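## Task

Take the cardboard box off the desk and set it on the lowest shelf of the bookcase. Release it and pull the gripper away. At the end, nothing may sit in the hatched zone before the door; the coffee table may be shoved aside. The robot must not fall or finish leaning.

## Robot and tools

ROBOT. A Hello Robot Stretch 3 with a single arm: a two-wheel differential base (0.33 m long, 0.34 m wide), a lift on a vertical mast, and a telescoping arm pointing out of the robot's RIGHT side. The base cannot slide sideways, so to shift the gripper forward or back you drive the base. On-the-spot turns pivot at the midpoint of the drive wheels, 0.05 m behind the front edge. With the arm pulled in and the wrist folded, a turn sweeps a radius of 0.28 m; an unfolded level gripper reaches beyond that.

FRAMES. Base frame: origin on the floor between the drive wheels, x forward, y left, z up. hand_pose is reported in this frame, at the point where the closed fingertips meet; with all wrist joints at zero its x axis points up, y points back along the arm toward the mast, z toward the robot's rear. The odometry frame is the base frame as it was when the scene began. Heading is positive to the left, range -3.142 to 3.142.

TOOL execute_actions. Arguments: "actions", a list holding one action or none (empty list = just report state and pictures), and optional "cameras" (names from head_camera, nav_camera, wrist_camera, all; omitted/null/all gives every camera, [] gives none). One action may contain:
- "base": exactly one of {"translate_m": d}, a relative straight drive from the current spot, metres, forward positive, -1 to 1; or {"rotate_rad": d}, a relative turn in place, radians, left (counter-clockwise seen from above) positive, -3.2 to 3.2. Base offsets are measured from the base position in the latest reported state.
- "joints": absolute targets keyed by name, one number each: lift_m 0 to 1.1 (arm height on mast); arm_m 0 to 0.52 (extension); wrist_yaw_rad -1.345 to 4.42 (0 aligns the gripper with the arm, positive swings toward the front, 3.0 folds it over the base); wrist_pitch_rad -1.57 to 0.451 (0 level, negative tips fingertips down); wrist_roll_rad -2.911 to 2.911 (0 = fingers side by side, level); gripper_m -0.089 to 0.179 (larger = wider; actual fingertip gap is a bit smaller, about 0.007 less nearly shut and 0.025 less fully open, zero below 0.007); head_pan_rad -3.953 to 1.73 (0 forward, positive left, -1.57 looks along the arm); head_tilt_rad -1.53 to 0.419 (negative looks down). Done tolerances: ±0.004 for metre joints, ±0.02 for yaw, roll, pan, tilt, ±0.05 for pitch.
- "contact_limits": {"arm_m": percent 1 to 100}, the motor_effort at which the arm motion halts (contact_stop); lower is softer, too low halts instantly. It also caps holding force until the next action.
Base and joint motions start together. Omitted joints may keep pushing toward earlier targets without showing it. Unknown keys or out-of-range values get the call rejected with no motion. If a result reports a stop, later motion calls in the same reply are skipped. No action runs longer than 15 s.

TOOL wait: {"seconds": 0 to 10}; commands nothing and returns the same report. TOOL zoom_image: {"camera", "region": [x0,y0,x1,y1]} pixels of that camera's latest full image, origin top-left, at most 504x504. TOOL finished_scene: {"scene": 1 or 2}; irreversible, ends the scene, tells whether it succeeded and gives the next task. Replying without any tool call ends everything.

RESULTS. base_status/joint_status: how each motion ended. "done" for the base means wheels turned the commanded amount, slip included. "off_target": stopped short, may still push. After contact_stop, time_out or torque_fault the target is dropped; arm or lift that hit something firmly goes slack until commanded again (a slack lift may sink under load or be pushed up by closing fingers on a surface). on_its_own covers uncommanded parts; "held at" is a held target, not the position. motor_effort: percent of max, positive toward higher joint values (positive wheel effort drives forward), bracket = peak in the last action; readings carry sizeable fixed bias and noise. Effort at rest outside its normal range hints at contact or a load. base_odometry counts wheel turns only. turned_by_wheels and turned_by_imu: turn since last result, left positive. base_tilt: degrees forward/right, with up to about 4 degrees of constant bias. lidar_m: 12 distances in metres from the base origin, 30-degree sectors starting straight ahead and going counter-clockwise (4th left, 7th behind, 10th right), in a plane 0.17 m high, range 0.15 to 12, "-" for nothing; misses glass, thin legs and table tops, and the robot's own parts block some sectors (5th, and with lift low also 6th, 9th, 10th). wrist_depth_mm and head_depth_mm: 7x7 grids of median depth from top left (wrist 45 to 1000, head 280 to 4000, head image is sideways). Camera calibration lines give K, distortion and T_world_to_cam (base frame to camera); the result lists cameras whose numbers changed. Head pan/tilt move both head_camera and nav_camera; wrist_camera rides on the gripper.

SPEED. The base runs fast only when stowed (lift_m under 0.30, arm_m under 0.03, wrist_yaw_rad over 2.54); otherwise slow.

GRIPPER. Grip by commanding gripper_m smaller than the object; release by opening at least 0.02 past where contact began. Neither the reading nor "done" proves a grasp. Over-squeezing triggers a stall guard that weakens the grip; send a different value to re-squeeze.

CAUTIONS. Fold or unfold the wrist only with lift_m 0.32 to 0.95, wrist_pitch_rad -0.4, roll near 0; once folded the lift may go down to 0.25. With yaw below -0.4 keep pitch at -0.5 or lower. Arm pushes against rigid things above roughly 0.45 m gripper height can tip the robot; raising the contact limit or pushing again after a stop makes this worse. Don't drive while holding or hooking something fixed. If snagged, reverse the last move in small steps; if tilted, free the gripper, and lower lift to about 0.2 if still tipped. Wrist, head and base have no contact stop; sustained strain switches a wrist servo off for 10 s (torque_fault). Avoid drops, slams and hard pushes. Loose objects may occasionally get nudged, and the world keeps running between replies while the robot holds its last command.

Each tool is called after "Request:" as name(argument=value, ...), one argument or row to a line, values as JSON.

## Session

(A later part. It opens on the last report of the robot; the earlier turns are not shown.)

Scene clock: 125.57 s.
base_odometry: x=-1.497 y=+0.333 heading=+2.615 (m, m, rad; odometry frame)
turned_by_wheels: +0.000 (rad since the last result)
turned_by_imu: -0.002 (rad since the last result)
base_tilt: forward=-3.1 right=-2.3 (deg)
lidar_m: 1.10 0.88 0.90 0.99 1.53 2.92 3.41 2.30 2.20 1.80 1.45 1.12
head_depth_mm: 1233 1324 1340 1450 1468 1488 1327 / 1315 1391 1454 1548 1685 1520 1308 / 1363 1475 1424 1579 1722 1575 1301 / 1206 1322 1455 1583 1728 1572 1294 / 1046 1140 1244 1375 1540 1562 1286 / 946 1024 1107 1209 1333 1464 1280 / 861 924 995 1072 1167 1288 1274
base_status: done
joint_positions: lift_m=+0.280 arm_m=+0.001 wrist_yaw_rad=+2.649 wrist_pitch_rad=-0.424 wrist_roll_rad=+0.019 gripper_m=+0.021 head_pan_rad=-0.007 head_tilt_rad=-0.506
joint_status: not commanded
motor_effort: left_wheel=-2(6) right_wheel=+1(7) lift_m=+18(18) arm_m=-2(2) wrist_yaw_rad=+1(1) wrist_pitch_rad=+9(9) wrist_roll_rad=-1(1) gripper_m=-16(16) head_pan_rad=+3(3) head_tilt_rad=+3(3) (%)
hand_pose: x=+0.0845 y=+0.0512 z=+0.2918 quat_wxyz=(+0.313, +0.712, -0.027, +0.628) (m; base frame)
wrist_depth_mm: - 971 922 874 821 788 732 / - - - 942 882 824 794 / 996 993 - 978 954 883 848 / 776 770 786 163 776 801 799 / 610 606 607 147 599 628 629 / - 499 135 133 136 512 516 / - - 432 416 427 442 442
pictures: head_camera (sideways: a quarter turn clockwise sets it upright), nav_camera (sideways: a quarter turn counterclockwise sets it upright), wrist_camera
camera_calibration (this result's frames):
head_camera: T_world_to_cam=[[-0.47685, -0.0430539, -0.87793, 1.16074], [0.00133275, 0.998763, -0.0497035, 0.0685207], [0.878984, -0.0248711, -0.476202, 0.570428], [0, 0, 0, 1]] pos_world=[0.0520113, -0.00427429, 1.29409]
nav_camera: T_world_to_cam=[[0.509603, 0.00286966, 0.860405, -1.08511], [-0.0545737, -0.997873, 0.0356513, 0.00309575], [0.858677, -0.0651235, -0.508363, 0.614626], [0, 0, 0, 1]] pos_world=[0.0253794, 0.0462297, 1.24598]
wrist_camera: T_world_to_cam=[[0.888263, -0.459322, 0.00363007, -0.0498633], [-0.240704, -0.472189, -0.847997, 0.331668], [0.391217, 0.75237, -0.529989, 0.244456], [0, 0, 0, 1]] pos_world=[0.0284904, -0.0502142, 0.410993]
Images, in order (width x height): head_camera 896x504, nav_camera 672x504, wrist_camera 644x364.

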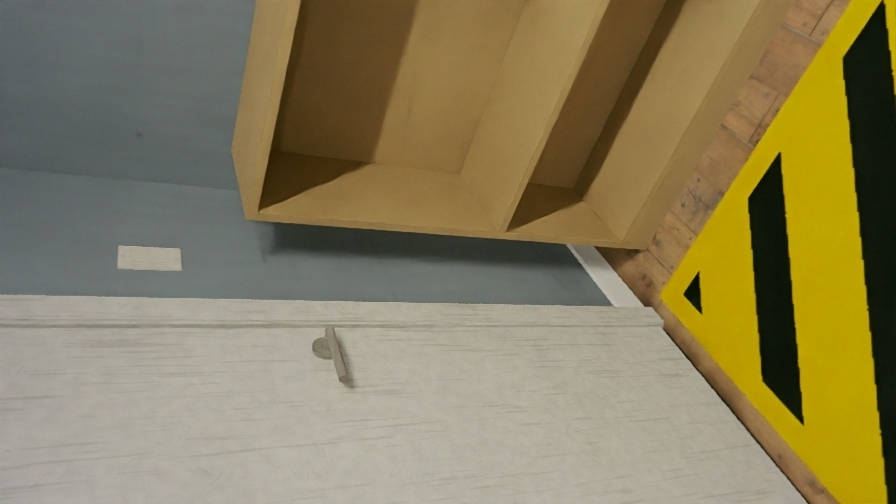

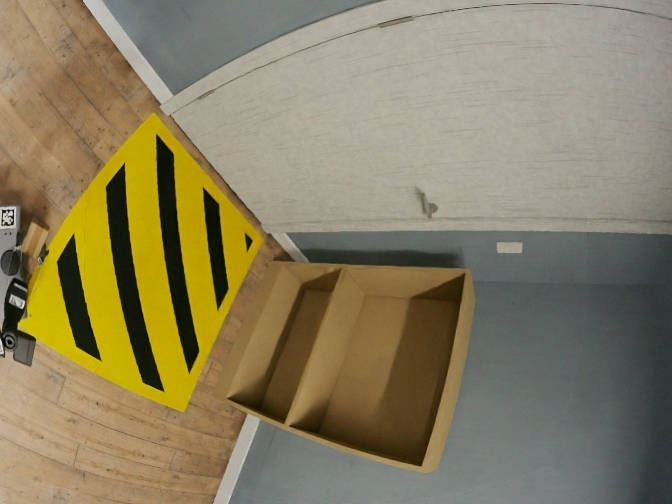

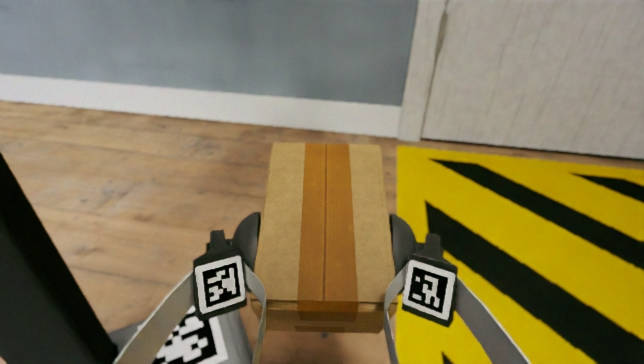

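Request:
execute_actions(
  actions=[
    {"base":{"translate_m":0.57}},
  ],
  cameras=[],
)

Request:
execute_actions(
  actions=[
    {"base":{"rotate_rad":0.876},"joints":{"lift_m":0.33,"head_pan_rad":-1.5,"head_tilt_rad":-0.95}},
  ],
  cameras=[],
)

Request:
execute_actions(
  actions=[
    {"joints":{"wrist_yaw_rad":0}},
  ],
  cameras=[],
)

Request:
execute_actions(
  actions=[
    {"joints":{"wrist_pitch_rad":-0.8,"lift_m":0.23,"arm_m":0.28}},
  ],
  cameras=["head_camera","wrist_camera"],
)

Scene clock: 140.67 s.
base_odometry: x=-1.990 y=+0.620 heading=+2.615 (m, m, rad; odometry frame)
turned_by_wheels: +0.000 (rad since the last result)
turned_by_imu: -0.002 (rad since the last result)
base_tilt: forward=-3.1 right=-2.3 (deg)
lidar_m: 0.66 0.53 0.53 0.58 0.92 3.46 3.96 2.57 2.50 1.24 0.78 0.94
head_depth_mm: 842 895 857 970 1047 1013 1131 / 892 959 847 1012 1127 1001 1215 / 819 913 980 863 978 1056 1201 / 717 780 874 981 1119 1251 1236 / 605 658 723 828 924 1041 1198 / 550 594 645 691 777 864 974 / 502 537 578 626 674 748 829
base_status: done
joint_positions: lift_m=+0.280 arm_m=+0.001 wrist_yaw_rad=+2.649 wrist_pitch_rad=-0.424 wrist_roll_rad=+0.019 gripper_m=+0.021 head_pan_rad=-0.007 head_tilt_rad=-0.506
joint_status: not commanded
motor_effort: left_wheel=-2(6) right_wheel=+1(8) lift_m=+17(18) arm_m=-2(2) wrist_yaw_rad=+1(1) wrist_pitch_rad=+9(9) wrist_roll_rad=-1(1) gripper_m=-15(16) head_pan_rad=+3(3) head_tilt_rad=+3(3) (%)
hand_pose: x=+0.0845 y=+0.0512 z=+0.2918 quat_wxyz=(+0.313, +0.712, -0.027, +0.628) (m; base frame)
wrist_depth_mm: 623 593 532 513 488 460 447 / 701 660 595 544 520 496 474 / 776 733 643 593 576 539 522 / 741 745 691 163 617 590 559 / 613 589 608 147 596 624 603 / - 508 134 133 136 517 514 / - - 430 404 425 436 439
pictures: none
No camera images: the call's "cameras" was empty. Leave "cameras" out to get every camera's image.

Scene clock: 142.77 s.
base_odometry: x=-1.990 y=+0.620 heading=-2.793 (m, m, rad; odometry frame)
turned_by_wheels: +0.876 (rad since the last result)
turned_by_imu: +0.876 (rad since the last result)
base_tilt: forward=-3.1 right=-2.3 (deg)
lidar_m: 0.53 0.54 0.75 1.94 3.43 2.80 2.57 1.45 0.77 0.94 0.75 0.55
head_depth_mm: 814 952 1086 1065 1387 1245 1117 / 817 955 1118 1075 1350 1237 1108 / 826 963 1117 1395 1344 1231 - / 831 970 1110 1387 1339 1229 - / 835 978 1117 1370 1349 1213 1093 / 839 985 1121 1389 1339 1213 1087 / 846 970 1075 1162 1338 1204 1082
base_status: done
joint_positions: lift_m=+0.329 arm_m=+0.001 wrist_yaw_rad=+2.649 wrist_pitch_rad=-0.424 wrist_roll_rad=+0.019 gripper_m=+0.021 head_pan_rad=-1.493 head_tilt_rad=-0.938
joint_status: all done
motor_effort: left_wheel=-2(9) right_wheel=+2(7) lift_m=+38(41) arm_m=-2(2) wrist_yaw_rad=+1(1) wrist_pitch_rad=+9(9) wrist_roll_rad=-1(1) gripper_m=-16(16) head_pan_rad=-4(42) head_tilt_rad=-6(34) (%)
hand_pose: x=+0.0845 y=+0.0512 z=+0.3408 quat_wxyz=(+0.313, +0.712, -0.027, +0.628) (m; base frame)
wrist_depth_mm: - - - - 668 491 393 / - - - - 718 511 409 / - - - - 743 534 423 / 853 832 848 163 745 561 440 / 678 678 675 147 653 580 452 / - 559 135 133 135 561 467 / - 502 495 460 472 488 471
pictures: none
No camera images: the call's "cameras" was empty. Leave "cameras" out to get every camera's image.

Scene clock: 145.10 s.
base_odometry: x=-1.990 y=+0.620 heading=-2.793 (m, m, rad; odometry frame)
turned_by_wheels: +0.000 (rad since the last result)
turned_by_imu: -0.001 (rad since the last result)
base_tilt: forward=-3.1 right=-2.3 (deg)
lidar_m: 0.53 0.54 0.75 1.95 3.45 2.78 2.58 1.45 0.78 0.94 0.75 0.55
head_depth_mm: 814 954 1085 1064 1388 1247 1115 / 820 961 1119 1078 1350 1238 1111 / 824 967 1119 1384 1344 1225 - / 829 970 1114 1385 1338 1219 - / 834 981 1113 1372 1348 1219 1108 / 838 985 1118 1388 1341 1211 1089 / 847 969 1072 1160 1342 1204 1077
base_status: not commanded
joint_positions: lift_m=+0.329 arm_m=+0.001 wrist_yaw_rad=+0.002 wrist_pitch_rad=-0.424 wrist_roll_rad=+0.019 gripper_m=+0.021 head_pan_rad=-1.493 head_tilt_rad=-0.938
joint_status: all done
motor_effort: left_wheel=-2(2) right_wheel=+2(2) lift_m=+38(39) arm_m=-2(2) wrist_yaw_rad=-2(3) wrist_pitch_rad=+9(9) wrist_roll_rad=-1(1) gripper_m=-16(16) head_pan_rad=-3(3) head_tilt_rad=-5(5) (%)
hand_pose: x=-0.0211 y=-0.3694 z=+0.3408 quat_wxyz=(+0.685, +0.148, -0.697, -0.150) (m; base frame)
wrist_depth_mm: 512 624 624 638 644 599 444 / 513 671 693 700 714 597 705 / 521 723 758 748 777 597 820 / 558 666 666 164 673 596 862 / 615 570 554 146 565 598 704 / 571 562 135 133 135 575 580 / 486 482 494 467 482 496 490
pictures: none
No camera images: the call's "cameras" was empty. Leave "cameras" out to get every camera's image.

Scene clock: 148.37 s.
base_odometry: x=-1.990 y=+0.620 heading=-2.793 (m, m, rad; odometry frame)
turned_by_wheels: +0.000 (rad since the last result)
turned_by_imu: -0.001 (rad since the last result)
base_tilt: forward=-3.0 right=-2.2 (deg)
lidar_m: 0.52 0.54 0.75 1.95 3.43 2.79 2.57 1.45 0.78 0.55 0.75 0.55
head_depth_mm: 815 951 1082 1065 1391 1247 1111 / 821 958 1117 1080 1350 1239 1110 / 823 961 1123 1389 1337 1233 1121 / 829 972 1111 1385 1333 1221 1127 / 835 978 1115 1374 1344 1218 1104 / 839 982 1122 1389 1339 1210 1086 / 846 969 1073 1164 1339 1205 1082
base_status: not commanded
joint_positions: lift_m=+0.230 arm_m=+0.280 wrist_yaw_rad=+0.000 wrist_pitch_rad=-0.815 wrist_roll_rad=+0.019 gripper_m=+0.021 head_pan_rad=-1.493 head_tilt_rad=-0.938
joint_status: all done
motor_effort: left_wheel=-2(3) right_wheel=+2(2) lift_m=+18(32) arm_m=+3(3) wrist_yaw_rad=+0(1) wrist_pitch_rad=+5(7) wrist_roll_rad=-1(1) gripper_m=-16(16) head_pan_rad=-3(3) head_tilt_rad=-6(6) (%)
hand_pose: x=-0.0215 y=-0.5829 z=+0.1662 quat_wxyz=(+0.643, +0.278, -0.655, -0.283) (m; base frame)
wrist_depth_mm: 391 396 399 398 407 407 380 / 339 339 338 345 340 350 352 / 294 295 298 302 305 305 307 / 276 277 277 162 282 284 287 / 338 340 329 145 328 345 348 / 314 318 135 133 135 322 321 / 290 290 289 282 291 295 296
pictures: head_camera (sideways: a quarter turn clockwise sets it upright), wrist_camera
camera_calibration (this result's frames):
head_camera: T_world_to_cam=[[-0.108483, 0.794527, -0.59746, 0.792933], [0.993708, 0.103503, -0.0427877, 0.0534372], [0.027843, -0.598343, -0.800756, 0.997788], [0, 0, 0, 1]] pos_world=[0.00513694, -0.0385182, 1.27502]
wrist_camera: T_world_to_cam=[[-0.999875, -0.0156376, -0.00247255, -0.0274876], [-0.0112738, 0.812918, -0.582269, 0.610138], [0.0111153, -0.582168, -0.812993, -0.0426038], [0, 0, 0, 1]] pos_world=[-0.020132, -0.521225, 0.320559]
Images, in order (width x height): head_camera 896x504, wrist_camera 644x364.

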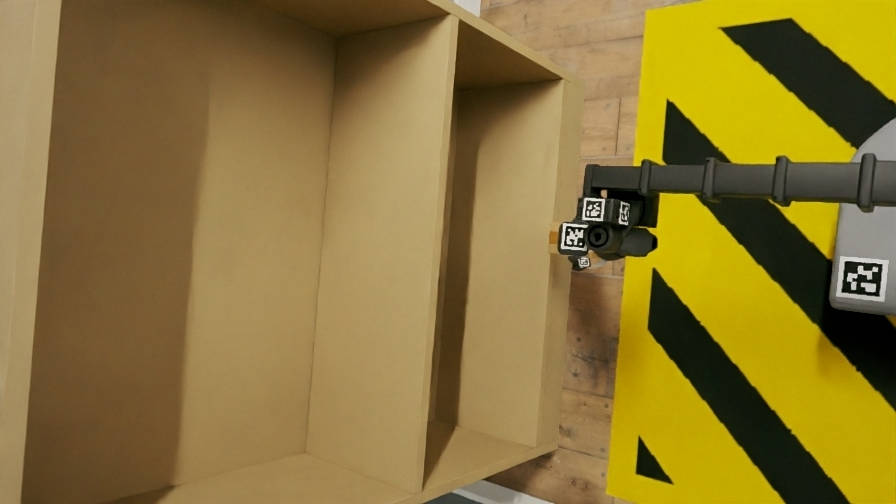

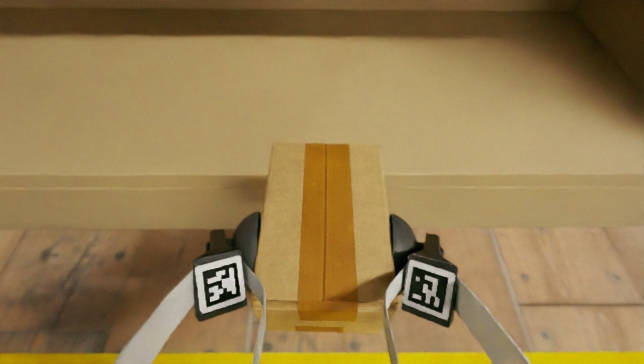

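Request:
execute_actions(
  actions=[
    {"joints":{"arm_m":0.48}},
  ],
  cameras=[],
)

Request:
execute_actions(
  actions=[
    {"joints":{"lift_m":0.199}},
  ],
  cameras=["wrist_camera"],
)

Scene clock: 156.67 s.
base_odometry: x=-1.990 y=+0.620 heading=-2.793 (m, m, rad; odometry frame)
turned_by_wheels: +0.000 (rad since the last result)
turned_by_imu: -0.001 (rad since the last result)
base_tilt: forward=-3.0 right=-2.3 (deg)
lidar_m: 0.53 0.54 0.76 1.94 3.45 2.80 2.57 1.45 0.77 0.75 0.75 0.55
head_depth_mm: 815 950 1087 1068 1391 1248 1115 / 819 960 1118 1076 1354 1243 1114 / 826 964 1121 1064 1347 1234 1125 / 830 972 1113 1065 1340 1222 1131 / 835 981 1115 1369 1348 1216 1106 / 841 983 1121 1387 1336 1214 1091 / 844 966 1072 1162 1338 1206 1084
base_status: not commanded
joint_positions: lift_m=+0.230 arm_m=+0.480 wrist_yaw_rad=+0.000 wrist_pitch_rad=-0.815 wrist_roll_rad=+0.019 gripper_m=+0.021 head_pan_rad=-1.493 head_tilt_rad=-0.938
joint_status: all done
motor_effort: left_wheel=-2(2) right_wheel=+2(2) lift_m=+18(17) arm_m=+2(1) wrist_yaw_rad=+0(0) wrist_pitch_rad=+5(5) wrist_roll_rad=-1(1) gripper_m=-16(16) head_pan_rad=-4(3) head_tilt_rad=-6(5) (%)
hand_pose: x=-0.0216 y=-0.7829 z=+0.1662 quat_wxyz=(+0.643, +0.278, -0.655, -0.283) (m; base frame)
wrist_depth_mm: 231 234 232 231 233 235 234 / 267 269 269 270 275 272 275 / 294 297 295 295 299 301 300 / 261 262 264 163 267 269 270 / 237 237 237 147 235 239 242 / 215 216 135 133 135 219 220 / 196 197 198 193 196 200 202
pictures: none
No camera images: the call's "cameras" was empty. Leave "cameras" out to get every camera's image.

Scene clock: 157.73 s.
base_odometry: x=-1.990 y=+0.620 heading=-2.793 (m, m, rad; odometry frame)
turned_by_wheels: +0.000 (rad since the last result)
turned_by_imu: +0.000 (rad since the last result)
base_tilt: forward=-3.1 right=-2.3 (deg)
lidar_m: 0.53 0.54 0.75 1.94 3.43 2.79 2.57 1.45 0.77 0.94 0.75 0.55
head_depth_mm: 813 948 1087 1064 1385 1246 1116 / 819 960 1120 1077 1348 1243 1110 / 825 967 1120 1068 1347 1236 1122 / 827 972 1110 1218 1341 1221 1130 / 835 978 1117 1376 1345 1215 1107 / 839 987 1119 1386 1336 1213 1088 / 845 963 1074 1161 1341 1208 1084
base_status: not commanded
joint_positions: lift_m=+0.199 arm_m=+0.480 wrist_yaw_rad=+0.000 wrist_pitch_rad=-0.815 wrist_roll_rad=+0.019 gripper_m=+0.021 head_pan_rad=-1.493 head_tilt_rad=-0.938
joint_status: all done
motor_effort: left_wheel=-2(2) right_wheel=+2(2) lift_m=+18(20) arm_m=+2(2) wrist_yaw_rad=+0(0) wrist_pitch_rad=+5(5) wrist_roll_rad=-1(1) gripper_m=-15(16) head_pan_rad=-4(3) head_tilt_rad=-6(6) (%)
hand_pose: x=-0.0216 y=-0.7829 z=+0.1352 quat_wxyz=(+0.643, +0.278, -0.655, -0.283) (m; base frame)
wrist_depth_mm: 232 232 232 232 233 235 235 / 268 267 269 270 271 273 274 / 253 256 252 256 257 257 262 / 223 225 225 164 227 229 230 / 202 204 202 147 201 206 208 / 185 184 135 133 136 187 187 / 169 170 169 165 169 172 171
pictures: wrist_camera
camera_calibration (this result's frames):
wrist_camera: T_world_to_cam=[[-0.999876, -0.0155704, -0.00247398, -0.0306493], [-0.0112194, 0.812972, -0.582195, 0.754683], [0.0110763, -0.582094, -0.813046, -0.184176], [0, 0, 0, 1]] pos_world=[-0.0201385, -0.721221, 0.289553]
Images, in order (width x height): wrist_camera 644x364.

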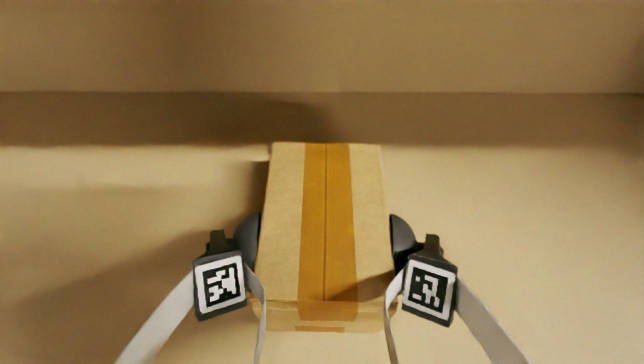

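Request:
execute_actions(
  actions=[
    {"joints":{"gripper_m":0.12}},
  ],
  cameras=[],
)

Request:
execute_actions(
  actions=[
    {"joints":{"lift_m":0.265}},
  ],
  cameras=["wrist_camera"],
)

Request:
execute_actions(
  actions=[
    {"joints":{"arm_m":0.27}},
  ],
  cameras=[],
)

Request:
execute_actions(
  actions=[
    {"base":{"translate_m":-0.7},"joints":{"arm_m":0,"head_pan_rad":0,"head_tilt_rad":-1.2}},
  ],
  cameras=["nav_camera"],
)

Scene clock: 171.33 s.
base_odometry: x=-1.990 y=+0.620 heading=-2.793 (m, m, rad; odometry frame)
turned_by_wheels: +0.000 (rad since the last result)
turned_by_imu: -0.001 (rad since the last result)
base_tilt: forward=-3.0 right=-2.2 (deg)
lidar_m: 0.53 0.54 0.75 1.95 3.46 2.79 2.58 1.45 0.77 0.94 0.75 0.55
head_depth_mm: 815 952 1089 1062 1392 1247 1111 / 819 958 1121 1077 1344 1239 1108 / 824 967 1124 1067 1349 1238 1123 / 831 969 1108 1064 1337 1225 1127 / 837 982 1115 1368 1346 1219 1102 / 839 985 1119 1383 1343 1212 1086 / 844 964 1074 1166 1337 1205 1080
base_status: not commanded
joint_positions: lift_m=+0.199 arm_m=+0.480 wrist_yaw_rad=+0.000 wrist_pitch_rad=-0.814 wrist_roll_rad=+0.019 gripper_m=+0.120 head_pan_rad=-1.493 head_tilt_rad=-0.938
joint_status: all done
motor_effort: left_wheel=-2(2) right_wheel=+2(2) lift_m=+18(18) arm_m=+2(2) wrist_yaw_rad=+0(0) wrist_pitch_rad=+5(6) wrist_roll_rad=-1(1) gripper_m=+0(83) head_pan_rad=-3(4) head_tilt_rad=-6(6) (%)
hand_pose: x=-0.0216 y=-0.7832 z=+0.1354 quat_wxyz=(+0.643, +0.277, -0.655, -0.283) (m; base frame)
wrist_depth_mm: 231 230 232 233 233 233 233 / 266 267 269 269 271 270 273 / 255 253 254 257 257 260 261 / 226 227 228 168 228 230 230 / 203 208 205 150 202 207 208 / 185 187 180 136 181 192 189 / 172 167 171 167 171 169 173
pictures: none
No camera images: the call's "cameras" was empty. Leave "cameras" out to get every camera's image.

Scene clock: 172.77 s.
base_odometry: x=-1.990 y=+0.620 heading=-2.793 (m, m, rad; odometry frame)
turned_by_wheels: +0.000 (rad since the last result)
turned_by_imu: +0.000 (rad since the last result)
base_tilt: forward=-3.1 right=-2.3 (deg)
lidar_m: 0.53 0.54 0.75 1.95 3.46 2.79 2.57 1.45 0.78 0.94 0.75 0.55
head_depth_mm: 813 950 1085 1069 1395 1246 1115 / 820 958 1119 1081 1350 1238 1111 / 824 964 1122 1065 1345 1243 1121 / 830 974 1115 1057 1335 1230 1129 / 834 980 1114 1377 1345 1218 1108 / 839 986 1118 1388 1340 1211 1087 / 845 970 1075 1165 1333 1206 1084
base_status: not commanded
joint_positions: lift_m=+0.264 arm_m=+0.480 wrist_yaw_rad=+0.000 wrist_pitch_rad=-0.813 wrist_roll_rad=+0.019 gripper_m=+0.120 head_pan_rad=-1.493 head_tilt_rad=-0.938
joint_status: all done
motor_effort: left_wheel=-2(2) right_wheel=+2(2) lift_m=+38(40) arm_m=+2(2) wrist_yaw_rad=+0(0) wrist_pitch_rad=+5(5) wrist_roll_rad=-1(1) gripper_m=+0(0) head_pan_rad=-4(4) head_tilt_rad=-5(6) (%)
hand_pose: x=-0.0216 y=-0.7833 z=+0.2005 quat_wxyz=(+0.644, +0.277, -0.655, -0.282) (m; base frame)
wrist_depth_mm: 231 232 230 233 232 233 234 / 267 270 267 269 271 273 271 / 318 319 321 321 322 323 326 / 305 307 308 310 310 311 315 / 275 280 276 221 279 278 280 / 248 258 251 200 250 259 253 / 231 226 230 195 233 228 232
pictures: wrist_camera
camera_calibration (this result's frames):
wrist_camera: T_world_to_cam=[[-0.999876, -0.0155734, -0.00244295, -0.0305028], [-0.0112175, 0.811793, -0.583838, 0.792466], [0.0110755, -0.583738, -0.811866, -0.132811], [0, 0, 0, 1]] pos_world=[-0.0201386, -0.72132, 0.354773]
Images, in order (width x height): wrist_camera 644x364.

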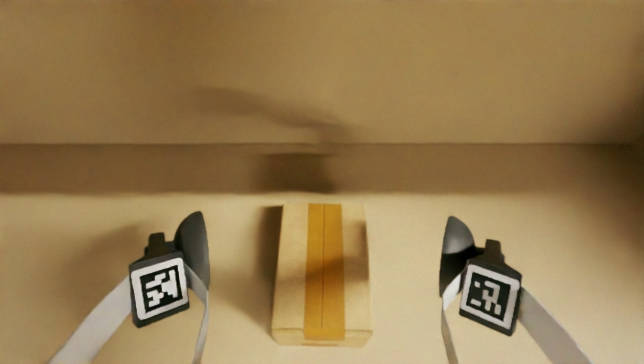

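Scene clock: 175.57 s.
base_odometry: x=-1.990 y=+0.620 heading=-2.793 (m, m, rad; odometry frame)
turned_by_wheels: +0.000 (rad since the last result)
turned_by_imu: -0.001 (rad since the last result)
base_tilt: forward=-3.0 right=-2.3 (deg)
lidar_m: 0.53 0.54 0.75 1.95 3.44 2.80 2.58 1.45 0.77 0.94 0.75 0.55
head_depth_mm: 814 950 1084 1062 1389 1250 1117 / 819 959 1123 1079 1355 1236 1109 / 826 963 1123 1390 1345 1234 - / 829 973 1110 1352 1335 1227 1129 / 833 976 1112 1368 1345 1221 1109 / 840 986 1117 1391 1334 1216 1088 / 845 968 1074 1163 1342 1204 1079
base_status: not commanded
joint_positions: lift_m=+0.264 arm_m=+0.270 wrist_yaw_rad=+0.000 wrist_pitch_rad=-0.813 wrist_roll_rad=+0.019 gripper_m=+0.120 head_pan_rad=-1.493 head_tilt_rad=-0.938
joint_status: all done
motor_effort: left_wheel=-2(3) right_wheel=+2(2) lift_m=+38(39) arm_m=-2(2) wrist_yaw_rad=+0(0) wrist_pitch_rad=+5(5) wrist_roll_rad=-1(1) gripper_m=+0(1) head_pan_rad=-4(3) head_tilt_rad=-5(5) (%)
hand_pose: x=-0.0216 y=-0.5739 z=+0.2006 quat_wxyz=(+0.644, +0.277, -0.655, -0.282) (m; base frame)
wrist_depth_mm: 436 433 441 436 448 445 394 / 396 393 395 332 401 405 383 / 348 346 349 340 353 355 356 / 313 313 317 318 318 318 320 / 370 360 371 376 373 376 380 / 353 350 351 355 355 362 356 / 325 316 324 325 325 318 330
pictures: none
No camera images: the call's "cameras" was empty. Leave "cameras" out to get every camera's image.

Scene clock: 183.77 s.
base_odometry: x=-1.332 y=+0.859 heading=-2.793 (m, m, rad; odometry frame)
turned_by_wheels: +0.000 (rad since the last result)
turned_by_imu: -0.001 (rad since the last result)
base_tilt: forward=-3.1 right=-2.3 (deg)
lidar_m: 1.22 1.25 1.72 3.77 3.69 2.16 1.88 1.48 1.05 1.01 0.77 1.28
head_depth_mm: 1255 1561 1514 1397 1279 1187 1102 / 1254 1552 1512 1387 1275 1198 1090 / 1251 1545 1504 1377 1272 1186 - / 1256 1562 1500 1366 1264 1192 - / 1246 1545 1480 1366 1263 1183 - / 1247 1549 1483 1358 1251 1169 - / 1266 1547 1472 1351 1243 1156 1099
base_status: done
joint_positions: lift_m=+0.264 arm_m=+0.001 wrist_yaw_rad=+0.000 wrist_pitch_rad=-0.813 wrist_roll_rad=+0.019 gripper_m=+0.120 head_pan_rad=-0.007 head_tilt_rad=-1.186
joint_status: all done
motor_effort: left_wheel=-2(7) right_wheel=+2(3) lift_m=+38(37) arm_m=-2(4) wrist_yaw_rad=+0(0) wrist_pitch_rad=+5(5) wrist_roll_rad=-1(1) gripper_m=+0(0) head_pan_rad=+3(48) head_tilt_rad=-7(26) (%)
hand_pose: x=-0.0216 y=-0.3045 z=+0.2006 quat_wxyz=(+0.644, +0.277, -0.655, -0.282) (m; base frame)
wrist_depth_mm: 490 609 649 659 664 661 674 / 527 537 559 561 566 573 578 / 482 486 495 496 488 493 511 / 425 432 437 438 437 442 440 / 391 396 391 391 390 393 392 / 353 356 349 355 356 365 357 / 327 319 324 324 326 323 329
pictures: nav_camera (sideways: a quarter turn counterclockwise sets it upright)
camera_calibration (this result's frames):
nav_camera: T_world_to_cam=[[0.93712, -0.000217684, 0.349007, -0.421379], [-0.0217139, -0.998099, 0.0576816, -0.0257429], [0.348331, -0.0616329, -0.935343, 1.17296], [0, 0, 0, 1]] pos_world=[-0.0142535, 0.0465071, 1.24567]
Images, in order (width x height): nav_camera 672x504.

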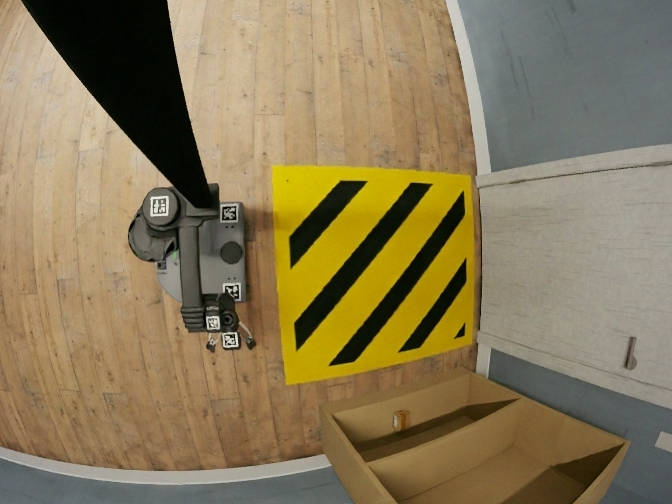

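Request:
finished_scene(
  scene=2,
)

The scene is finished: the task was done.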